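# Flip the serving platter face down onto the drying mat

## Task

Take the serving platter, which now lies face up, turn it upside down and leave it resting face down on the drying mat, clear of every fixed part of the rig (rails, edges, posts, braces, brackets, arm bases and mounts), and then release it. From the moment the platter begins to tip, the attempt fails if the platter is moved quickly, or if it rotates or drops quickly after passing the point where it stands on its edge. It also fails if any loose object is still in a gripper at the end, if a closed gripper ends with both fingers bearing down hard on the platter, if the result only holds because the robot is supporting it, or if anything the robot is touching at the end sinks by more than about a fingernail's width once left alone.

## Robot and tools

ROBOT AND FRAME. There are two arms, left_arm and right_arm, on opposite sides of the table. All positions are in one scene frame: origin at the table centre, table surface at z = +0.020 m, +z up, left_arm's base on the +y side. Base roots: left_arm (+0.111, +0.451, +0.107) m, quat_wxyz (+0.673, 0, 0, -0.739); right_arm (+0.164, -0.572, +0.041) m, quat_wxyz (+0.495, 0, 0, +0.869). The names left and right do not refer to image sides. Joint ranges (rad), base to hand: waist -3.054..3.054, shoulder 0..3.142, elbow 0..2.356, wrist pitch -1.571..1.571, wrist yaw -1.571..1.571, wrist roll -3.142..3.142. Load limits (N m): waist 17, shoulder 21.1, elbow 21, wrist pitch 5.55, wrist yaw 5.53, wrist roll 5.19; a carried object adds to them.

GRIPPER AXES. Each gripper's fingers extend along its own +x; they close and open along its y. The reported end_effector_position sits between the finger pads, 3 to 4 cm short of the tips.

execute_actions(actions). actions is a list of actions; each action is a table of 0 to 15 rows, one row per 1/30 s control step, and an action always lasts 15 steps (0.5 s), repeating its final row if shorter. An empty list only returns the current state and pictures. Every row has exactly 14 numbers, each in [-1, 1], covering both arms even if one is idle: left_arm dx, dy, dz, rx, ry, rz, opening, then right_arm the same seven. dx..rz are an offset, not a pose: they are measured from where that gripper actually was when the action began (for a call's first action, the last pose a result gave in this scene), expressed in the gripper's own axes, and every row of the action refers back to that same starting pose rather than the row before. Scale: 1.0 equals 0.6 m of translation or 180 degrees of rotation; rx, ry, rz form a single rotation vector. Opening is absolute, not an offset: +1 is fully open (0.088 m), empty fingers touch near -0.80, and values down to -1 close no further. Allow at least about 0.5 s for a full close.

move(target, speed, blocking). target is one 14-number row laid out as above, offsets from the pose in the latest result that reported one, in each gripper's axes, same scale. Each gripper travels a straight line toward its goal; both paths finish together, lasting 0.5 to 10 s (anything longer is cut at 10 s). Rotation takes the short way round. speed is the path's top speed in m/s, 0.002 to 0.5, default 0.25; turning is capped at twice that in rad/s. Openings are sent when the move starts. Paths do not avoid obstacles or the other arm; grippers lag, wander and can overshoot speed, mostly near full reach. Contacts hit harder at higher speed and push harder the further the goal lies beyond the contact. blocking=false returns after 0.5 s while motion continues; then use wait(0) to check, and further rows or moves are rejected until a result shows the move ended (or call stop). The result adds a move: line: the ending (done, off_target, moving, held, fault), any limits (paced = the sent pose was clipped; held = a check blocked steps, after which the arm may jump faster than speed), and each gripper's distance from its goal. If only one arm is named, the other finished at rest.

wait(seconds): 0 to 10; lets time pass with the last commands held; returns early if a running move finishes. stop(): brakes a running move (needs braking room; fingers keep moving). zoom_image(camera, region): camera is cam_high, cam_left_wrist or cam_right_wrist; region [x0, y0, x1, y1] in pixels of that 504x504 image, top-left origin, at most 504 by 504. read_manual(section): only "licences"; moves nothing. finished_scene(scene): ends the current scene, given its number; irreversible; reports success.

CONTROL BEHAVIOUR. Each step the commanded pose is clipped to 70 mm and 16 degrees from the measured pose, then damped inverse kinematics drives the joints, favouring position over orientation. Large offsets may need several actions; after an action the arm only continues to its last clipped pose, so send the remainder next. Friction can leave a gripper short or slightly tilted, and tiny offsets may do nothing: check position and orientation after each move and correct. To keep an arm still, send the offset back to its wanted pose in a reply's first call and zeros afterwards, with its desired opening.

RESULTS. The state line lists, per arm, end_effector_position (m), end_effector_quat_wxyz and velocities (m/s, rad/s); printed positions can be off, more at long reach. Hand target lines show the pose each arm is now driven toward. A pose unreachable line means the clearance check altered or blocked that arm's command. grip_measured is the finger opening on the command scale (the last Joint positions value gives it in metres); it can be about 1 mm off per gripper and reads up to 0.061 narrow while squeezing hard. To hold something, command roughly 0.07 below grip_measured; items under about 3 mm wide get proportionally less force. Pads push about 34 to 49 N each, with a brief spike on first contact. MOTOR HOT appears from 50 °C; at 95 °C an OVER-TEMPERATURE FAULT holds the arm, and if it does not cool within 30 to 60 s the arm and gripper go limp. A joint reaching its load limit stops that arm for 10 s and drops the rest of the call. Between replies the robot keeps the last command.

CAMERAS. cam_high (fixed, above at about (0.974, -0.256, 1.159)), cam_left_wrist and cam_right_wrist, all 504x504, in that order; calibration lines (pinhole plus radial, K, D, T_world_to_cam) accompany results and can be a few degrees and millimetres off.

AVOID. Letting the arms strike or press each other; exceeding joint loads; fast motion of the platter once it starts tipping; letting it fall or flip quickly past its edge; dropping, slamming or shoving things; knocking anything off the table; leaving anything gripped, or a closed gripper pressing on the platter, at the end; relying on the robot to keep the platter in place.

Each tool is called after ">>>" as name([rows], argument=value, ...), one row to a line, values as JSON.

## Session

>>> execute_actions(actions=[])

Scene clock: 0.00 s.
left_arm: end_effector_position=(-0.1317, +0.3754, +0.2382) grip_measured=+0.988 end_effector_quat_wxyz=(-0.408, +0.625, -0.461, -0.479) end_effector_velocity=(+0.002, -0.000, -0.001) end_effector_angular_velocity=(-0.006, -0.012, +0.004) | right_arm: end_effector_position=(-0.0429, -0.5239, +0.3258) grip_measured=+1.000 end_effector_quat_wxyz=(-0.029, -0.186, +0.068, +0.980) end_effector_velocity=(+0.000, -0.003, +0.003) end_effector_angular_velocity=(-0.007, +0.016, +0.014)
Joint positions: left_arm=[-1.296  1.565  1.237 -1.324 -0.205  1.507  0.087] | right_arm=[ 0.304  0.629  0.858 -0.745 -0.751 -0.215  0.088]
Joint velocities: left_arm=[-0.002  0.002 -0.002 -0.007 -0.007 -0.007 -0.   ] | right_arm=[-0.002 -0.007 -0.002  0.007 -0.022  0.007  0.   ]
Heat: left arm: hottest shoulder 26 °C (+0.0 °C/min); right arm: hottest wrist pitch 24 °C (+0.0 °C/min).
Hand target (left_arm): -0.132, +0.375, +0.238; -0.408, +0.625, -0.461, -0.479
Hand target (right_arm): -0.043, -0.524, +0.326; -0.029, -0.186, +0.068, +0.980
camera_calibration (this result's frames):
cam_left_wrist: T_world_to_cam=[[0.976717, 0.213299, 0.0229598, 0.057821], [0.17239, -0.84405, 0.5078, 0.25505], [0.127693, -0.492019, -0.861169, 0.476792], [0, 0, 0, 1]] pos_world=[-0.161326, 0.437532, 0.279756]
cam_right_wrist: T_world_to_cam=[[-0.0359282, 0.994459, -0.0987978, 0.560995], [0.666199, -0.0498569, -0.744105, 0.274583], [-0.744908, -0.0925534, -0.660717, 0.211622], [0, 0, 0, 1]] pos_world=[-0.00513253, -0.52461, 0.399566]

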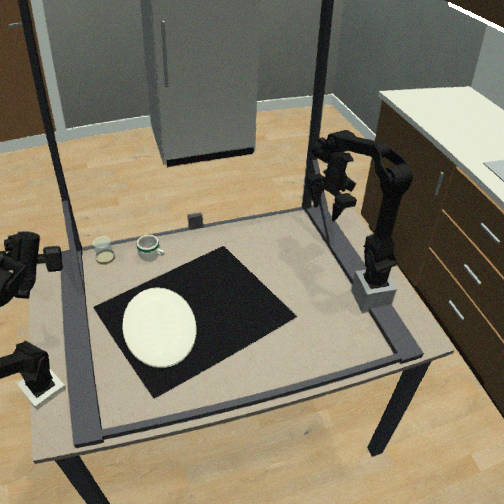

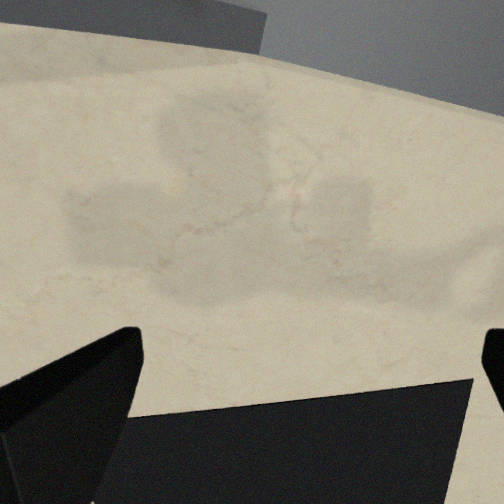

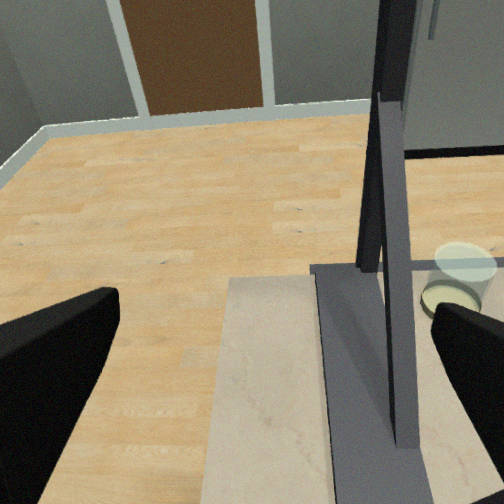

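>>> move(target=[0,0,0,0,0,0,1,-0.023,-0.31,-0.30,0.703,-0.254,-0.485,0.2], speed=0.3)

Scene clock: 6.43 s.
left_arm: end_effector_position=(-0.1317, +0.3754, +0.2382) grip_measured=+0.988 end_effector_quat_wxyz=(-0.408, +0.625, -0.461, -0.479) end_effector_velocity=(+0.004, -0.001, -0.001) end_effector_angular_velocity=(-0.006, -0.012, +0.009) | right_arm: end_effector_position=(+0.0321, -0.3637, +0.1364) grip_measured=+0.203 end_effector_quat_wxyz=(+0.687, +0.181, +0.679, +0.186) end_effector_velocity=(+0.002, -0.003, -0.003) end_effector_angular_velocity=(-0.024, -0.018, +0.007)
Joint positions: left_arm=[-1.296  1.565  1.237 -1.324 -0.205  1.507  0.087] | right_arm=[ 0.253  1.174  0.701 -0.717  0.37   2.278  0.049]
Joint velocities: left_arm=[ 0.002 -0.002 -0.007 -0.007 -0.007 -0.007 -0.   ] | right_arm=[-0.002  0.007  0.002 -0.022 -0.007 -0.007 -0.   ]
Heat: left arm: hottest shoulder 26 °C (+0.0 °C/min); right arm: hottest wrist pitch 25 °C (+9.3 °C/min).
Hand target (left_arm): -0.132, +0.375, +0.238; -0.408, +0.625, -0.461, -0.479
Hand target (right_arm): +0.030, -0.362, +0.139; +0.685, +0.184, +0.681, +0.183
Off the commanded pose (left_arm): 0.000 m, 0 deg.
Off the commanded pose (right_arm): 0.004 m, 1 deg.
move: done
camera_calibration (this result's frames):
cam_left_wrist: T_world_to_cam=[[0.976717, 0.213299, 0.0229598, 0.057821], [0.17239, -0.84405, 0.5078, 0.25505], [0.127693, -0.492019, -0.861169, 0.476792], [0, 0, 0, 1]] pos_world=[-0.161326, 0.437532, 0.279756]
cam_right_wrist: T_world_to_cam=[[0.0535349, -0.870811, -0.488695, -0.242485], [-0.940431, -0.208515, 0.268534, -0.0526076], [-0.335743, 0.445208, -0.8301, 0.362749], [0, 0, 0, 1]] pos_world=[0.0852979, -0.383627, 0.196744]

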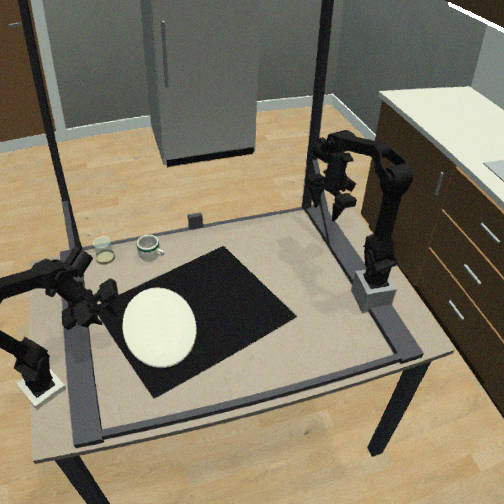

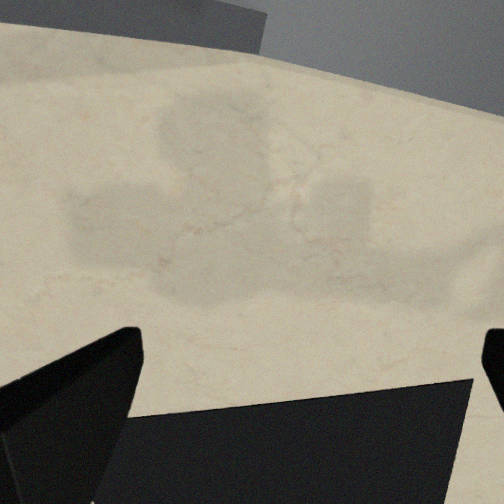

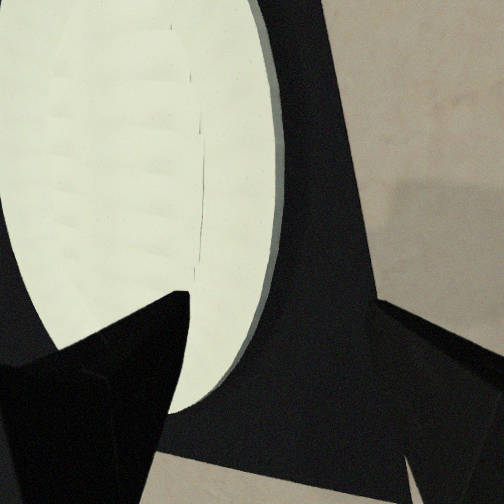

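>>> move(target=[0,0,0,0,0,0,1,0.06,-0.012,0.083,0,0,0,0.2], speed=0.15)

>>> move(target=[0,0,0,0,0,0,1,0.036,-0.02,0,0,0,0,0.2], speed=0.1)

Scene clock: 7.80 s.
left_arm: end_effector_position=(-0.1317, +0.3754, +0.2382) grip_measured=+0.988 end_effector_quat_wxyz=(-0.408, +0.625, -0.461, -0.479) end_effector_velocity=(+0.003, -0.001, +0.000) end_effector_angular_velocity=(-0.007, -0.007, +0.009) | right_arm: end_effector_position=(+0.0801, -0.3496, +0.1049) grip_measured=+0.203 end_effector_quat_wxyz=(+0.686, +0.184, +0.679, +0.186) end_effector_velocity=(+0.003, -0.004, -0.005) end_effector_angular_velocity=(-0.025, -0.003, +0.012)
Joint positions: left_arm=[-1.296  1.565  1.237 -1.324 -0.205  1.507  0.087] | right_arm=[-0.007  1.107  0.524 -0.524  0.265  2.032  0.049]
Joint velocities: left_arm=[ 0.002 -0.002 -0.002 -0.007 -0.007 -0.007 -0.   ] | right_arm=[-0.017 -0.002 -0.012 -0.007 -0.022 -0.022 -0.   ]
Heat: left arm: hottest shoulder 26 °C (+0.0 °C/min); right arm: hottest wrist pitch 25 °C (+7.7 °C/min).
Hand target (left_arm): -0.132, +0.375, +0.238; -0.408, +0.625, -0.461, -0.479
Hand target (right_arm): +0.082, -0.352, +0.102; +0.687, +0.180, +0.679, +0.185
Off the commanded pose (left_arm): 0.000 m, 0 deg.
Off the commanded pose (right_arm): 0.004 m, 0 deg.
move: done
camera_calibration (this result's frames):
cam_left_wrist: T_world_to_cam=[[0.976717, 0.213299, 0.0229598, 0.057821], [0.17239, -0.84405, 0.5078, 0.25505], [0.127693, -0.492019, -0.861169, 0.476792], [0, 0, 0, 1]] pos_world=[-0.161326, 0.437532, 0.279756]
cam_right_wrist: T_world_to_cam=[[0.0497758, -0.868895, -0.492487, -0.246774], [-0.940562, -0.206645, 0.269521, 0.00452725], [-0.335956, 0.449798, -0.827536, 0.347838], [0, 0, 0, 1]] pos_world=[0.1334, -0.369942, 0.165096]

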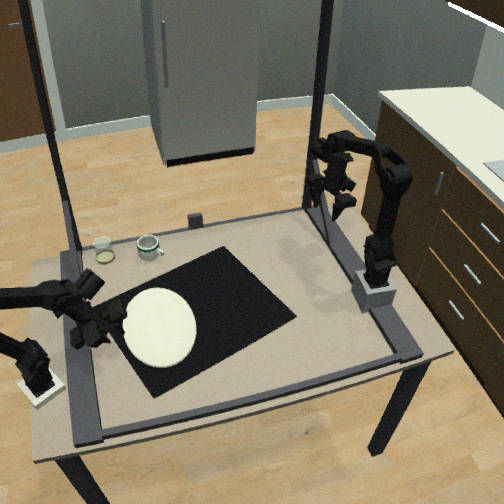

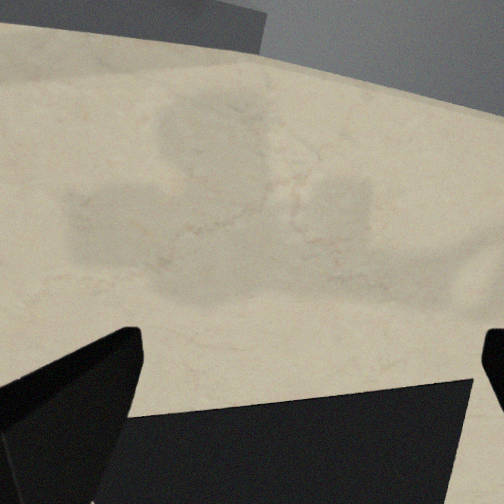

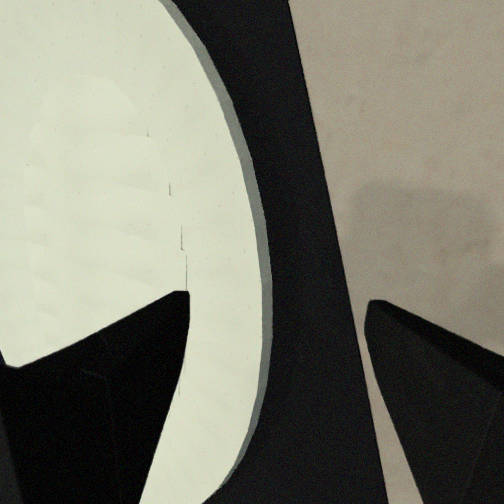

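Scene clock: 8.60 s.
left_arm: end_effector_position=(-0.1317, +0.3754, +0.2382) grip_measured=+0.988 end_effector_quat_wxyz=(-0.408, +0.625, -0.461, -0.479) end_effector_velocity=(+0.003, -0.002, +0.001) end_effector_angular_velocity=(-0.019, -0.013, -0.011) | right_arm: end_effector_position=(+0.0782, -0.3463, +0.0856) grip_measured=+0.203 end_effector_quat_wxyz=(+0.682, +0.189, +0.680, +0.190) end_effector_velocity=(+0.000, -0.001, -0.004) end_effector_angular_velocity=(-0.010, -0.009, +0.020)
Joint positions: left_arm=[-1.296  1.565  1.237 -1.324 -0.205  1.507  0.087] | right_arm=[-0.007  1.158  0.46  -0.394  0.265  2.032  0.049]
Joint velocities: left_arm=[-0.002 -0.002 -0.002 -0.007 -0.022  0.007 -0.   ] | right_arm=[-0.002  0.007 -0.007  0.007 -0.007 -0.022 -0.   ]
Heat: left arm: hottest shoulder 26 °C (+0.0 °C/min); right arm: hottest wrist pitch 25 °C (+7.0 °C/min).
Hand target (left_arm): -0.132, +0.375, +0.238; -0.408, +0.625, -0.461, -0.479
Hand target (right_arm): +0.080, -0.349, +0.080; +0.686, +0.183, +0.679, +0.186
Off the commanded pose (left_arm): 0.000 m, 0 deg.
Off the commanded pose (right_arm): 0.006 m, 1 deg.
move: done
camera_calibration (this result's frames):
cam_left_wrist: T_world_to_cam=[[0.976717, 0.213299, 0.0229598, 0.057821], [0.17239, -0.84405, 0.5078, 0.25505], [0.127693, -0.492019, -0.861169, 0.476792], [0, 0, 0, 1]] pos_world=[-0.161326, 0.437532, 0.279756]
cam_right_wrist: T_world_to_cam=[[0.0458511, -0.862158, -0.504561, -0.249659], [-0.938422, -0.210318, 0.2741, 0.0067843], [-0.342436, 0.460923, -0.818711, 0.333264], [0, 0, 0, 1]] pos_world=[0.131935, -0.367428, 0.145019]

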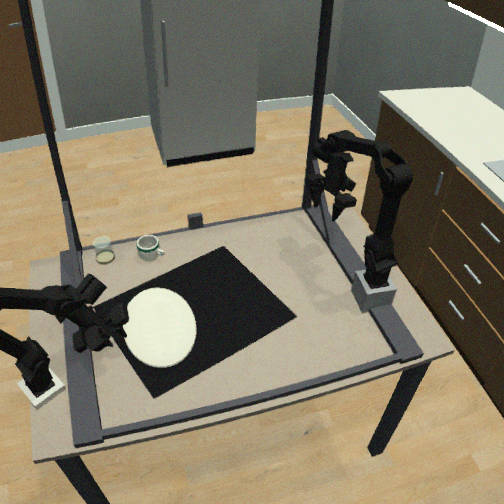

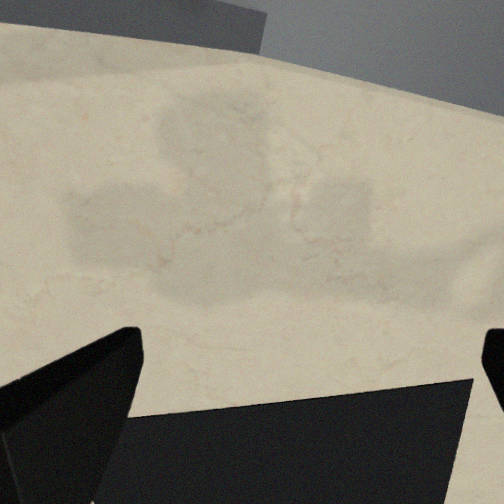

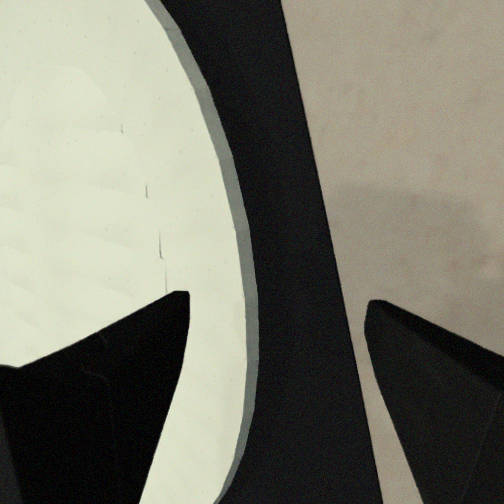

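>>> move(target=[0,0,0,0,0,0,1,0.035,0.035,-0.025,0,0,0,0.2], speed=0.06)

>>> move(target=[0,0,0,0,0,0,1,0.028,0.045,0,0,0,0,0.2], speed=0.05)

Scene clock: 9.83 s.
left_arm: end_effector_position=(-0.1317, +0.3754, +0.2382) grip_measured=+0.988 end_effector_quat_wxyz=(-0.408, +0.625, -0.461, -0.479) end_effector_velocity=(+0.002, -0.002, -0.000) end_effector_angular_velocity=(-0.018, -0.017, -0.011) | right_arm: end_effector_position=(+0.0649, -0.3212, +0.0765) grip_measured=+0.203 end_effector_quat_wxyz=(+0.685, +0.187, +0.679, +0.188) end_effector_velocity=(+0.000, +0.001, -0.002) end_effector_angular_velocity=(-0.005, +0.001, +0.002)
Joint positions: left_arm=[-1.296  1.565  1.237 -1.324 -0.205  1.507  0.087] | right_arm=[-0.011  1.328  0.526 -0.296  0.265  2.029  0.049]
Joint velocities: left_arm=[-0.002  0.002 -0.002 -0.007 -0.022  0.007  0.   ] | right_arm=[-0.007  0.012  0.002  0.007 -0.007 -0.007  0.   ]
Heat: left arm: hottest shoulder 26 °C (+0.0 °C/min); right arm: hottest wrist pitch 25 °C (+6.1 °C/min).
Hand target (left_arm): -0.132, +0.375, +0.238; -0.408, +0.625, -0.461, -0.479
Hand target (right_arm): +0.063, -0.318, +0.079; +0.682, +0.189, +0.680, +0.190
Off the commanded pose (left_arm): 0.000 m, 0 deg.
Off the commanded pose (right_arm): 0.004 m, 0 deg.
move: done
camera_calibration (this result's frames):
cam_left_wrist: T_world_to_cam=[[0.976717, 0.213299, 0.0229598, 0.057821], [0.17239, -0.84405, 0.5078, 0.25505], [0.127693, -0.492019, -0.861169, 0.476792], [0, 0, 0, 1]] pos_world=[-0.161326, 0.437532, 0.279756]
cam_right_wrist: T_world_to_cam=[[0.0470034, -0.864546, -0.50035, -0.233135], [-0.939894, -0.20788, 0.270897, 0.0031603], [-0.338216, 0.457543, -0.822353, 0.308669], [0, 0, 0, 1]] pos_world=[0.118325, -0.342128, 0.13633]

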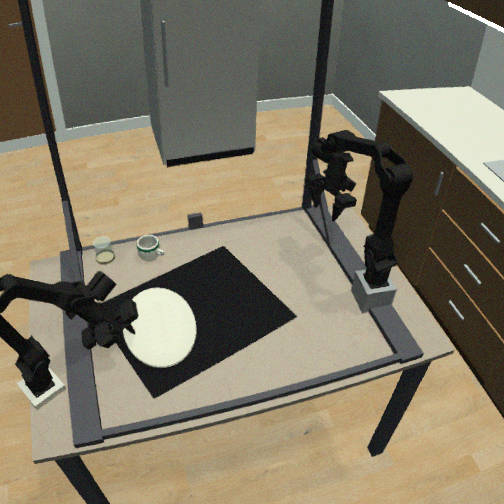

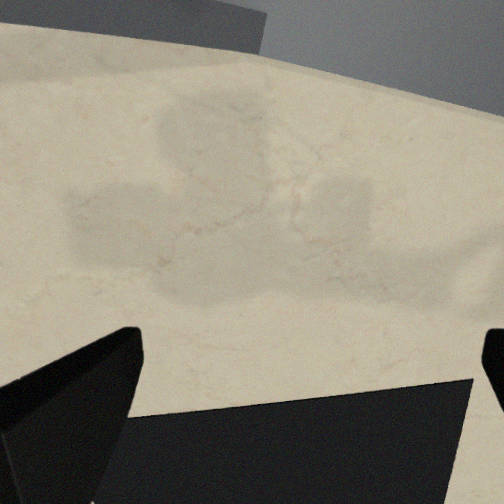

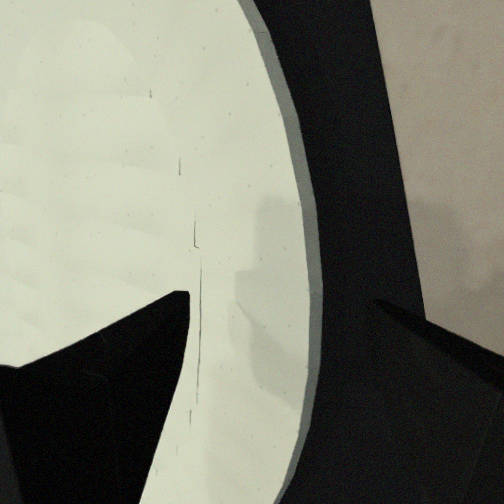

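Scene clock: 10.73 s.
left_arm: end_effector_position=(-0.1317, +0.3754, +0.2382) grip_measured=+0.988 end_effector_quat_wxyz=(-0.408, +0.625, -0.461, -0.479) end_effector_velocity=(-0.002, -0.001, +0.001) end_effector_angular_velocity=(-0.009, +0.009, -0.010) | right_arm: end_effector_position=(+0.0670, -0.3001, +0.0692) grip_measured=+0.203 end_effector_quat_wxyz=(+0.690, +0.175, +0.679, +0.182) end_effector_velocity=(+0.001, -0.004, -0.003) end_effector_angular_velocity=(-0.029, -0.010, +0.034)
Joint positions: left_arm=[-1.296  1.565  1.237 -1.324 -0.205  1.507  0.087] | right_arm=[-0.072  1.439  0.588 -0.261  0.231  1.969  0.049]
Joint velocities: left_arm=[-0.002 -0.002  0.002  0.007 -0.007  0.007  0.   ] | right_arm=[-0.007  0.002  0.002 -0.022 -0.022 -0.037 -0.   ]
Heat: left arm: hottest shoulder 26 °C (+0.0 °C/min); right arm: hottest wrist pitch 25 °C (+5.6 °C/min).
Hand target (left_arm): -0.132, +0.375, +0.238; -0.408, +0.625, -0.461, -0.479
Hand target (right_arm): +0.065, -0.290, +0.076; +0.684, +0.187, +0.679, +0.188
Off the commanded pose (left_arm): 0.000 m, 0 deg.
Off the commanded pose (right_arm): 0.013 m, 2 deg.
move: off_target (right_arm)
camera_calibration (this result's frames):
cam_left_wrist: T_world_to_cam=[[0.976717, 0.213299, 0.0229598, 0.057821], [0.17239, -0.84405, 0.5078, 0.25505], [0.127693, -0.492019, -0.861169, 0.476792], [0, 0, 0, 1]] pos_world=[-0.161326, 0.437532, 0.279756]
cam_right_wrist: T_world_to_cam=[[0.0568471, -0.877846, -0.475557, -0.224988], [-0.941248, -0.205949, 0.267652, 0.0124516], [-0.332898, 0.432402, -0.837978, 0.286896], [0, 0, 0, 1]] pos_world=[0.120017, -0.318995, 0.130085]

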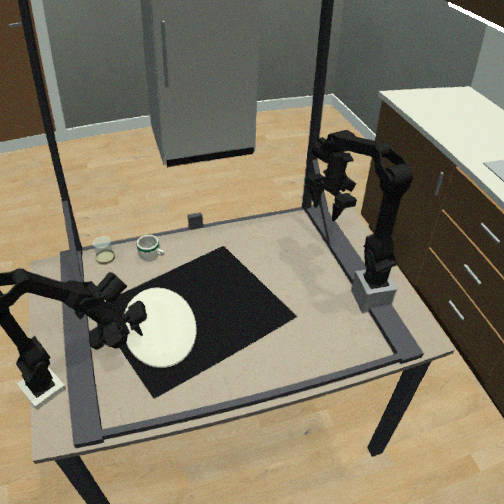

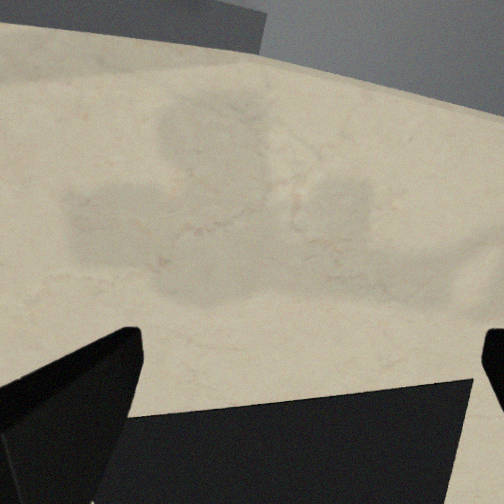

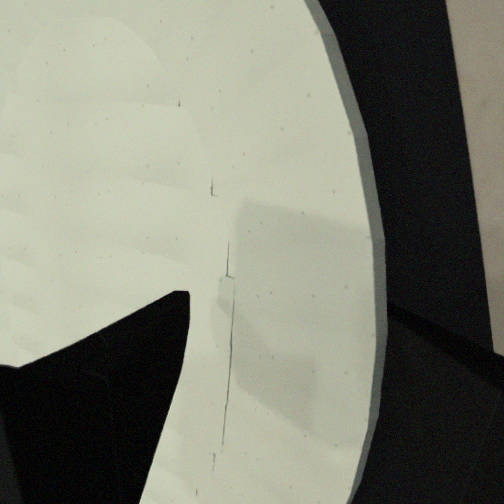

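>>> execute_actions(actions=[])

Scene clock: 11.43 s.
left_arm: end_effector_position=(-0.1317, +0.3754, +0.2382) grip_measured=+0.988 end_effector_quat_wxyz=(-0.408, +0.625, -0.461, -0.479) end_effector_velocity=(+0.003, -0.002, +0.001) end_effector_angular_velocity=(-0.023, -0.007, +0.017) | right_arm: end_effector_position=(+0.0670, -0.3001, +0.0691) grip_measured=+0.203 end_effector_quat_wxyz=(+0.690, +0.174, +0.679, +0.182) end_effector_velocity=(+0.001, -0.002, -0.001) end_effector_angular_velocity=(-0.010, -0.001, +0.007)
Joint positions: left_arm=[-1.296  1.565  1.237 -1.324 -0.205  1.507  0.087] | right_arm=[-0.072  1.44   0.589 -0.262  0.23   1.968  0.049]
Joint velocities: left_arm=[-0.002 -0.002 -0.002 -0.007 -0.022 -0.022 -0.   ] | right_arm=[-0.002 -0.002 -0.002 -0.007 -0.007 -0.007  0.   ]
Heat: left arm: hottest shoulder 26 °C (+0.0 °C/min); right arm: hottest wrist pitch 25 °C (+5.2 °C/min).
Hand target (left_arm): -0.132, +0.375, +0.238; -0.408, +0.625, -0.461, -0.479
Hand target (right_arm): +0.065, -0.290, +0.076; +0.685, +0.187, +0.679, +0.188
Off the commanded pose (left_arm): 0.000 m, 0 deg.
Off the commanded pose (right_arm): 0.013 m, 2 deg.
camera_calibration (this result's frames):
cam_left_wrist: T_world_to_cam=[[0.976717, 0.213299, 0.0229598, 0.057821], [0.17239, -0.84405, 0.5078, 0.25505], [0.127693, -0.492019, -0.861169, 0.476792], [0, 0, 0, 1]] pos_world=[-0.161326, 0.437532, 0.279756]
cam_right_wrist: T_world_to_cam=[[0.0578214, -0.878268, -0.474661, -0.225316], [-0.941127, -0.206579, 0.26759, 0.0122969], [-0.333071, 0.431243, -0.838506, 0.286474], [0, 0, 0, 1]] pos_world=[0.120017, -0.318887, 0.129971]

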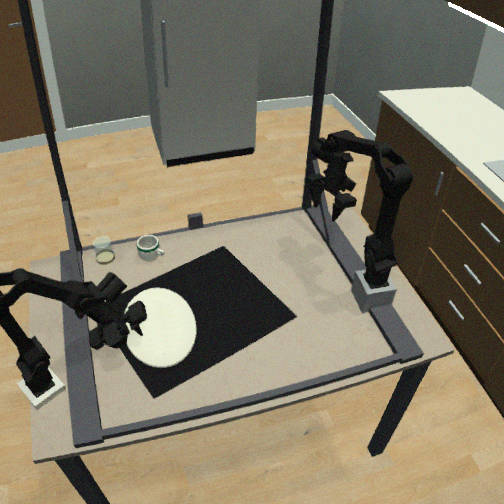

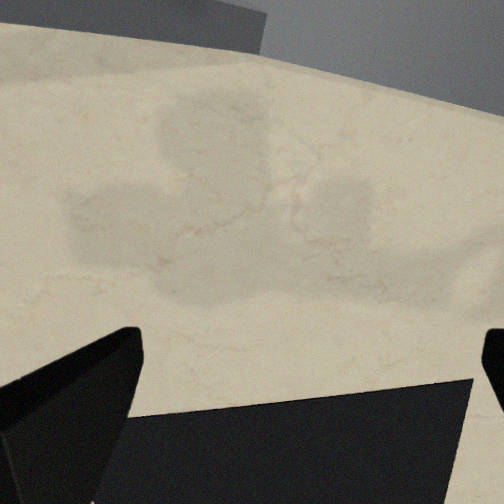

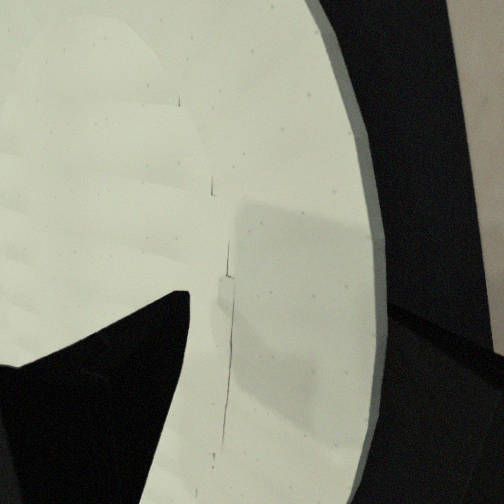

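>>> move(target=[0,0,0,0,0,0,1, -0.075,0.095,0,0,0,0.07,0.2], speed=0.04)

Scene clock: 14.70 s.
left_arm: end_effector_position=(-0.1317, +0.3754, +0.2382) grip_measured=+0.988 end_effector_quat_wxyz=(-0.408, +0.625, -0.461, -0.479) end_effector_velocity=(+0.005, +0.003, +0.000) end_effector_angular_velocity=(+0.010, -0.019, +0.005) | right_arm: end_effector_position=(+0.0687, -0.2841, +0.1186) grip_measured=+0.203 end_effector_quat_wxyz=(+0.678, +0.223, +0.657, +0.242) end_effector_velocity=(+0.002, -0.004, -0.003) end_effector_angular_velocity=(-0.023, -0.018, +0.019)
Joint positions: left_arm=[-1.296  1.565  1.237 -1.324 -0.205  1.507  0.087] | right_arm=[-0.067  1.305  0.627 -0.283  0.301  1.914  0.049]
Joint velocities: left_arm=[-0.002 -0.002 -0.002 -0.022  0.007 -0.007 -0.   ] | right_arm=[-0.002 -0.002 -0.002 -0.022 -0.007 -0.022 -0.   ]
Heat: left arm: hottest shoulder 26 °C (+0.0 °C/min); right arm: hottest wrist pitch 26 °C (+8.2 °C/min).
Hand target (left_arm): -0.132, +0.375, +0.238; -0.408, +0.625, -0.461, -0.479
Hand target (right_arm): +0.066, -0.273, +0.136; +0.666, +0.248, +0.656, +0.256
Off the commanded pose (left_arm): 0.000 m, 0 deg.
Off the commanded pose (right_arm): 0.021 m, 4 deg.
move: off_target (right_arm)
camera_calibration (this result's frames):
cam_left_wrist: T_world_to_cam=[[0.976717, 0.213299, 0.0229598, 0.057821], [0.17239, -0.84405, 0.5078, 0.25505], [0.127693, -0.492019, -0.861169, 0.476792], [0, 0, 0, 1]] pos_world=[-0.161326, 0.437532, 0.279756]
cam_right_wrist: T_world_to_cam=[[0.07822, -0.789497, -0.608749, -0.148126], [-0.941838, -0.258707, 0.214502, -0.00452857], [-0.326836, 0.556565, -0.763815, 0.34799], [0, 0, 0, 1]] pos_world=[0.121057, -0.311796, 0.1766]

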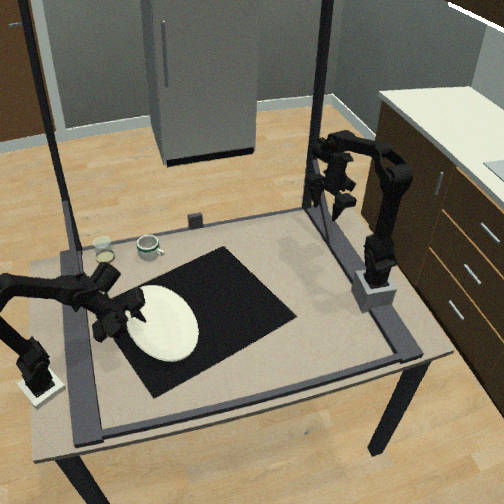

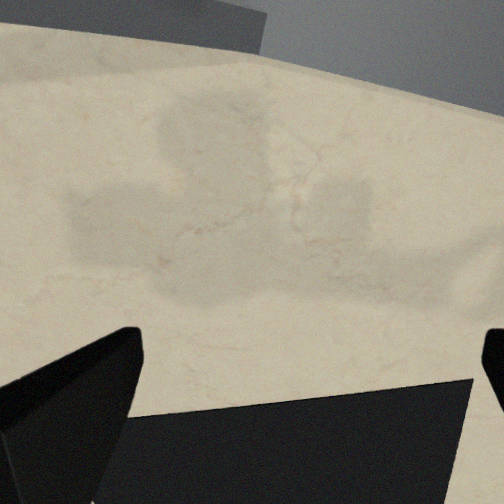

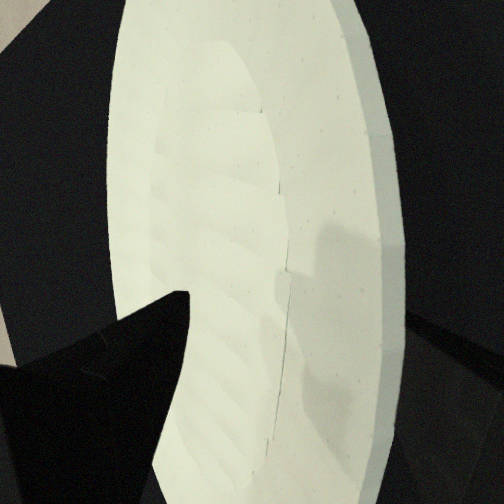

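>>> move(target=[0,0,0,0,0,0,1, 0,0.135,0,0,0,0,0.2], speed=0.04)

>>> move(target=[0,0,0,0,0,0,1, -0.03,0.09,0,0,0,0.02,0.2], speed=0.04)

Scene clock: 17.90 s.
left_arm: end_effector_position=(-0.1317, +0.3754, +0.2382) grip_measured=+0.988 end_effector_quat_wxyz=(-0.408, +0.625, -0.461, -0.479) end_effector_velocity=(+0.002, -0.000, +0.000) end_effector_angular_velocity=(-0.007, -0.007, +0.004) | right_arm: end_effector_position=(+0.0687, -0.2367, +0.1538) grip_measured=+0.203 end_effector_quat_wxyz=(+0.689, +0.199, +0.658, +0.229) end_effector_velocity=(-0.002, -0.001, +0.000) end_effector_angular_velocity=(-0.018, +0.008, +0.015)
Joint positions: left_arm=[-1.296  1.565  1.237 -1.324 -0.205  1.507  0.087] | right_arm=[-0.153  1.456  0.922 -0.465  0.244  1.834  0.049]
Joint velocities: left_arm=[-0.002 -0.002 -0.002 -0.007 -0.007 -0.007  0.   ] | right_arm=[-0.002  0.002  0.012 -0.022 -0.022 -0.007 -0.   ]
Heat: left arm: hottest shoulder 26 °C (+0.0 °C/min); right arm: hottest wrist pitch 27 °C (+10.1 °C/min).
Hand target (left_arm): -0.132, +0.375, +0.238; -0.408, +0.625, -0.461, -0.479
Hand target (right_arm): +0.066, -0.222, +0.169; +0.678, +0.223, +0.658, +0.242
Off the commanded pose (left_arm): 0.000 m, 0 deg.
Off the commanded pose (right_arm): 0.022 m, 3 deg.
move: off_target (right_arm)
camera_calibration (this result's frames):
cam_left_wrist: T_world_to_cam=[[0.976717, 0.213299, 0.0229598, 0.057821], [0.17239, -0.84405, 0.5078, 0.25505], [0.127693, -0.492019, -0.861169, 0.476792], [0, 0, 0, 1]] pos_world=[-0.161326, 0.437532, 0.279756]
cam_right_wrist: T_world_to_cam=[[0.0980971, -0.820916, -0.56256, -0.10525], [-0.943461, -0.256572, 0.209885, 0.00149527], [-0.316635, 0.510165, -0.799671, 0.342285], [0, 0, 0, 1]] pos_world=[0.120115, -0.260639, 0.214193]

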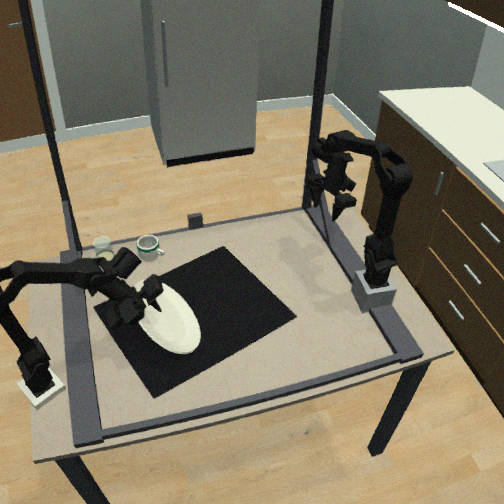

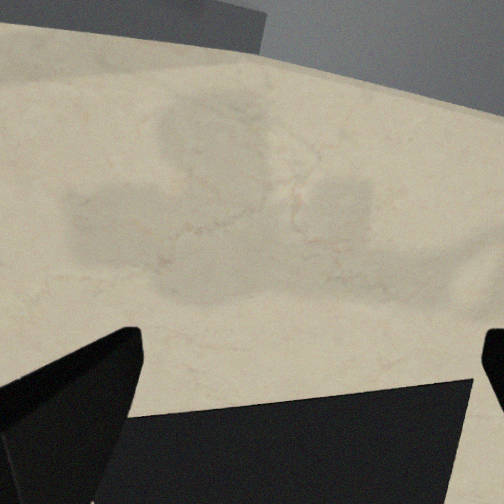

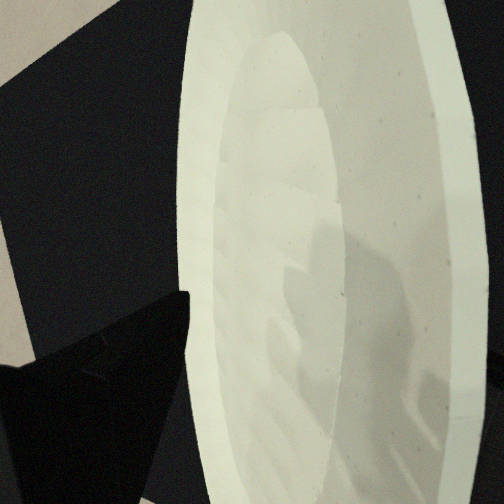

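Scene clock: 19.67 s.
left_arm: end_effector_position=(-0.1317, +0.3754, +0.2382) grip_measured=+0.988 end_effector_quat_wxyz=(-0.408, +0.625, -0.461, -0.479) end_effector_velocity=(+0.002, +0.002, -0.000) end_effector_angular_velocity=(+0.009, -0.007, -0.009) | right_arm: end_effector_position=(+0.0683, -0.2137, +0.1865) grip_measured=+0.203 end_effector_quat_wxyz=(+0.690, +0.202, +0.653, +0.239) end_effector_velocity=(+0.003, -0.001, -0.002) end_effector_angular_velocity=(-0.010, -0.014, -0.001)
Joint positions: left_arm=[-1.296  1.565  1.237 -1.324 -0.205  1.507  0.087] | right_arm=[-0.175  1.5    1.084 -0.561  0.243  1.801  0.049]
Joint velocities: left_arm=[-0.002 -0.002 -0.002 -0.007  0.007  0.007 -0.   ] | right_arm=[-0.002  0.002 -0.002 -0.007  0.007 -0.007 -0.   ]
Heat: left arm: hottest shoulder 26 °C (+0.0 °C/min); right arm: hottest wrist pitch 27 °C (+9.2 °C/min).
Hand target (left_arm): -0.132, +0.375, +0.238; -0.408, +0.625, -0.461, -0.479
Hand target (right_arm): +0.066, -0.204, +0.200; +0.681, +0.219, +0.652, +0.251
Off the commanded pose (left_arm): 0.000 m, 0 deg.
Off the commanded pose (right_arm): 0.017 m, 3 deg.
move: off_target (right_arm)
camera_calibration (this result's frames):
cam_left_wrist: T_world_to_cam=[[0.976717, 0.213299, 0.0229598, 0.057821], [0.17239, -0.84405, 0.5078, 0.25505], [0.127693, -0.492019, -0.861169, 0.476792], [0, 0, 0, 1]] pos_world=[-0.161326, 0.437532, 0.279756]
cam_right_wrist: T_world_to_cam=[[0.108564, -0.80936, -0.577192, -0.0633922], [-0.944365, -0.265304, 0.194395, 0.00122793], [-0.310467, 0.523975, -0.793133, 0.357903], [0, 0, 0, 1]] pos_world=[0.119159, -0.238514, 0.247037]

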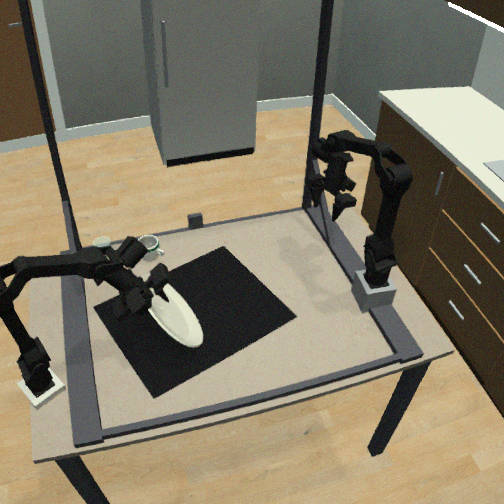

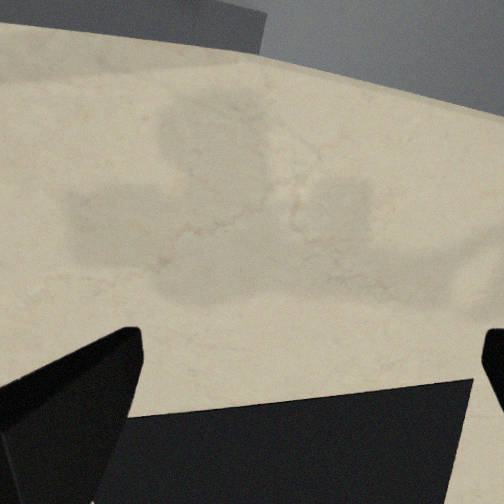

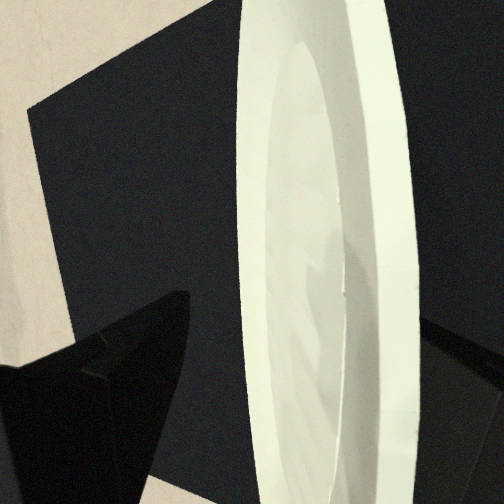

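>>> execute_actions([
  [[0,0,0,0,0,0,1,0.04,0.01,0,0,0,0,0.1]],
  [[0,0,0,0,0,0,1,0.01,0,0,0,0,0,-0.3]],
  [[0,0,0,0,0,0,1,0,0,0,0,0,0,-1]],
  [[0,0,0,0,0,0,1,0,0,0,0,0,0,-1]],
])

Scene clock: 21.83 s.
left_arm: end_effector_position=(-0.1317, +0.3754, +0.2382) grip_measured=+0.988 end_effector_quat_wxyz=(-0.408, +0.625, -0.461, -0.479) end_effector_velocity=(-0.001, -0.001, +0.000) end_effector_angular_velocity=(-0.009, +0.007, +0.004) | right_arm: end_effector_position=(+0.0912, -0.2072, +0.1669) grip_measured=-0.711 end_effector_quat_wxyz=(+0.717, +0.195, +0.632, +0.218) end_effector_velocity=(+0.000, -0.002, -0.001) end_effector_angular_velocity=(-0.008, +0.008, -0.005)
Joint positions: left_arm=[-1.296  1.565  1.237 -1.324 -0.205  1.507  0.087] | right_arm=[-0.228  1.548  1.069 -0.543  0.272  1.765  0.004]
Joint velocities: left_arm=[-0.002 -0.002 -0.002  0.007 -0.007 -0.007 -0.   ] | right_arm=[-0.002 -0.002 -0.002 -0.007 -0.007  0.007 -0.   ]
Heat: left arm: hottest shoulder 27 °C (+2.7 °C/min); right arm: hottest wrist pitch 28 °C (+11.0 °C/min).
Hand target (left_arm): -0.132, +0.375, +0.238; -0.408, +0.625, -0.461, -0.479
Hand target (right_arm): +0.092, -0.206, +0.170; +0.716, +0.200, +0.632, +0.220
Off the commanded pose (left_arm): 0.000 m, 0 deg.
Off the commanded pose (right_arm): 0.003 m, 1 deg.
camera_calibration (this result's frames):
cam_left_wrist: T_world_to_cam=[[0.976717, 0.213299, 0.0229598, 0.057821], [0.17239, -0.84405, 0.5078, 0.25505], [0.127693, -0.492019, -0.861169, 0.476792], [0, 0, 0, 1]] pos_world=[-0.161326, 0.437532, 0.279756]
cam_right_wrist: T_world_to_cam=[[0.10924, -0.834912, -0.539434, -0.0836056], [-0.964044, -0.221245, 0.147206, 0.0471496], [-0.242251, 0.503957, -0.829061, 0.341709], [0, 0, 0, 1]] pos_world=[0.137367, -0.231578, 0.231257]

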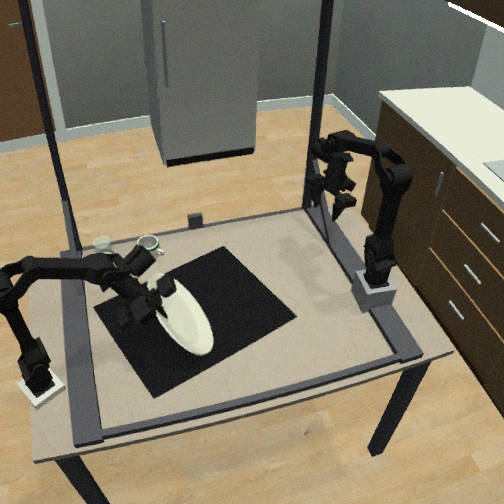

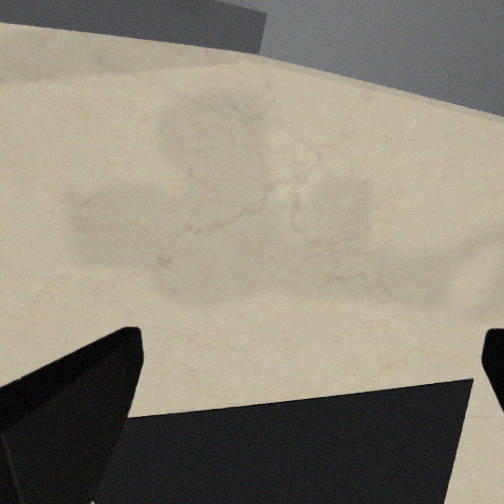

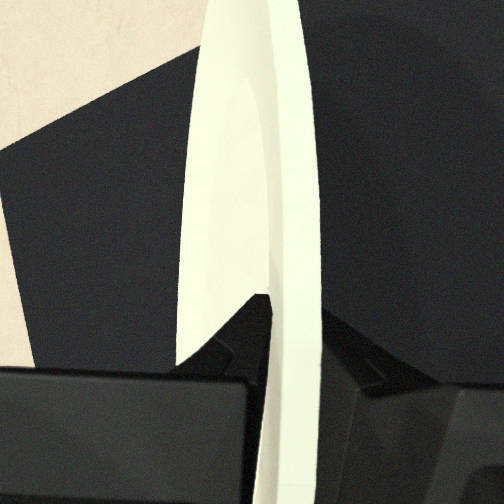

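>>> move(target=[0,0,0,0,0,0,1, -0.056,-0.083,0,0,0,0,-1], speed=0.03)

>>> move(target=[0,0,0,0,0,0,1, 0,0.09,0,0,0,-0.09,-1], speed=0.025)

Scene clock: 24.47 s.
left_arm: end_effector_position=(-0.1317, +0.3754, +0.2382) grip_measured=+0.988 end_effector_quat_wxyz=(-0.408, +0.625, -0.461, -0.479) end_effector_velocity=(+0.001, -0.000, +0.001) end_effector_angular_velocity=(-0.008, -0.002, +0.004) | right_arm: end_effector_position=(+0.0922, -0.2632, +0.1629) grip_measured=-0.711 end_effector_quat_wxyz=(+0.721, +0.193, +0.630, +0.215) end_effector_velocity=(+0.000, -0.006, -0.002) end_effector_angular_velocity=(-0.019, -0.004, +0.012)
Joint positions: left_arm=[-1.296  1.565  1.237 -1.324 -0.205  1.507  0.087] | right_arm=[-0.159  1.353  0.889 -0.586  0.313  1.829  0.004]
Joint velocities: left_arm=[-0.002 -0.002  0.002 -0.007 -0.007 -0.007  0.   ] | right_arm=[ 0.002 -0.012 -0.007 -0.022 -0.007 -0.007 -0.   ]
Heat: left arm: hottest shoulder 27 °C (+2.5 °C/min); right arm: hottest wrist pitch 28 °C (+9.8 °C/min).
Hand target (left_arm): -0.132, +0.375, +0.238; -0.408, +0.625, -0.461, -0.479
Hand target (right_arm): +0.091, -0.267, +0.167; +0.717, +0.195, +0.632, +0.219
Off the commanded pose (left_arm): 0.000 m, 0 deg.
Off the commanded pose (right_arm): 0.006 m, 1 deg.
move: done
camera_calibration (this result's frames):
cam_left_wrist: T_world_to_cam=[[0.976717, 0.213299, 0.0229598, 0.057821], [0.17239, -0.84405, 0.5078, 0.25505], [0.127693, -0.492019, -0.861169, 0.476792], [0, 0, 0, 1]] pos_world=[-0.161326, 0.437532, 0.279756]
cam_right_wrist: T_world_to_cam=[[0.10868, -0.83945, -0.532459, -0.134872], [-0.966054, -0.21547, 0.14252, 0.0388189], [-0.234367, 0.498895, -0.834371, 0.365677], [0, 0, 0, 1]] pos_world=[0.137862, -0.287289, 0.227764]

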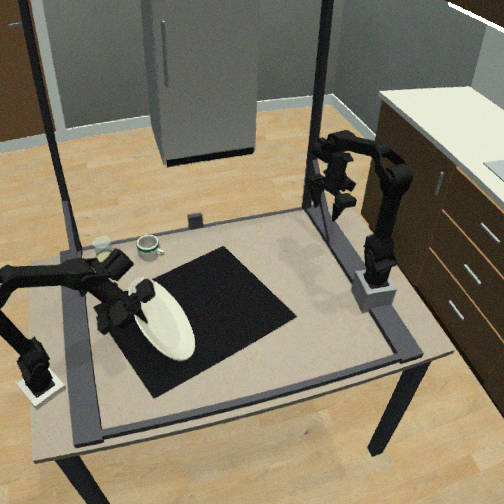

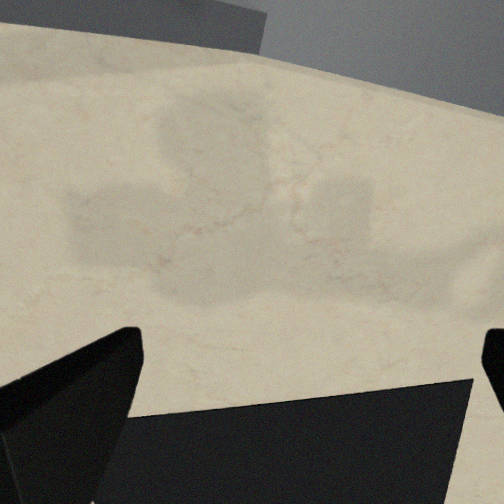

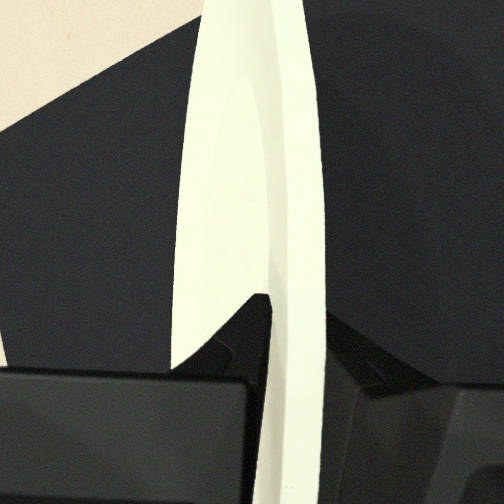

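Scene clock: 30.33 s.
left_arm: end_effector_position=(-0.1317, +0.3754, +0.2382) grip_measured=+0.988 end_effector_quat_wxyz=(-0.408, +0.625, -0.461, -0.479) end_effector_velocity=(-0.001, -0.001, +0.000) end_effector_angular_velocity=(-0.011, +0.010, +0.018) | right_arm: end_effector_position=(+0.0893, -0.2223, +0.1960) grip_measured=-0.711 end_effector_quat_wxyz=(+0.746, +0.103, +0.648, +0.116) end_effector_velocity=(-0.002, -0.001, +0.003) end_effector_angular_velocity=(-0.014, +0.016, +0.010)
Joint positions: left_arm=[-1.296  1.565  1.237 -1.324 -0.205  1.507  0.087] | right_arm=[-0.232  1.679  1.425 -1.055  0.22   1.826  0.004]
Joint velocities: left_arm=[-0.002 -0.002 -0.002  0.007 -0.007 -0.022 -0.   ] | right_arm=[-0.002  0.002  0.017 -0.022 -0.022 -0.007  0.   ]
Heat: left arm: hottest shoulder 27 °C (+2.0 °C/min); right arm: hottest wrist pitch 27 °C (+5.9 °C/min).
Hand target (left_arm): -0.132, +0.375, +0.238; -0.408, +0.625, -0.461, -0.479
Hand target (right_arm): +0.089, -0.218, +0.193; +0.744, +0.101, +0.651, +0.112
Off the commanded pose (left_arm): 0.000 m, 0 deg.
Off the commanded pose (right_arm): 0.005 m, 1 deg.
move: done
camera_calibration (this result's frames):
cam_left_wrist: T_world_to_cam=[[0.976717, 0.213299, 0.0229598, 0.057821], [0.17239, -0.84405, 0.5078, 0.25505], [0.127693, -0.492019, -0.861169, 0.476792], [0, 0, 0, 1]] pos_world=[-0.161326, 0.437532, 0.279756]
cam_right_wrist: T_world_to_cam=[[0.0802696, -0.954884, -0.285926, -0.154059], [-0.973047, -0.13728, 0.185293, 0.0497953], [-0.216185, 0.263346, -0.940167, 0.338923], [0, 0, 0, 1]] pos_world=[0.134089, -0.229526, 0.265368]

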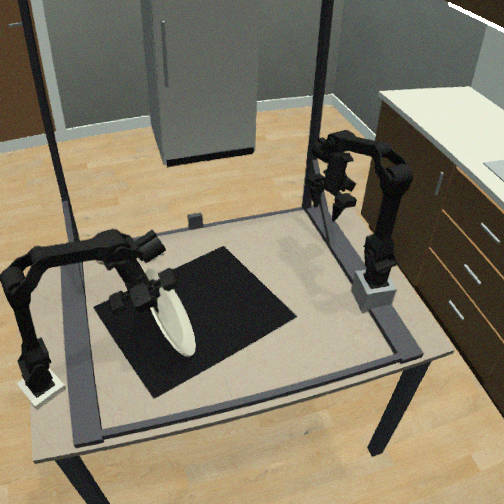

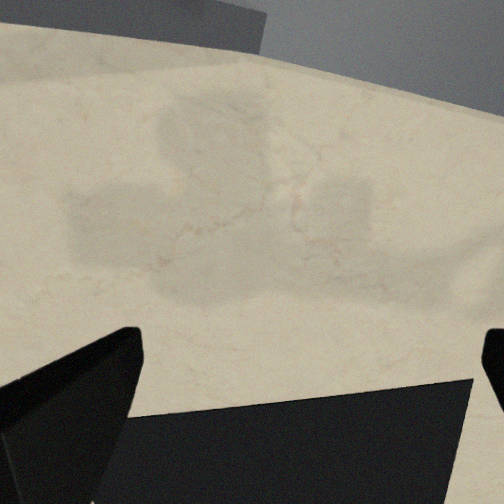

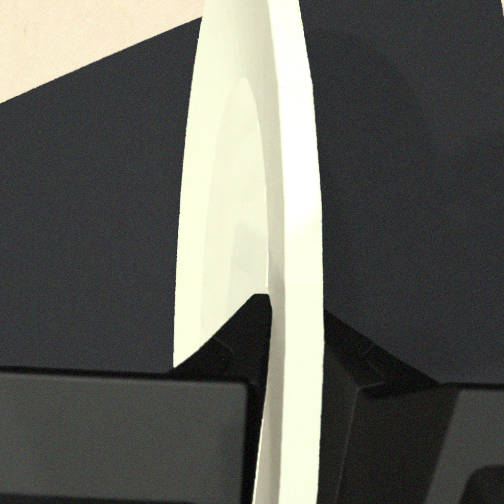

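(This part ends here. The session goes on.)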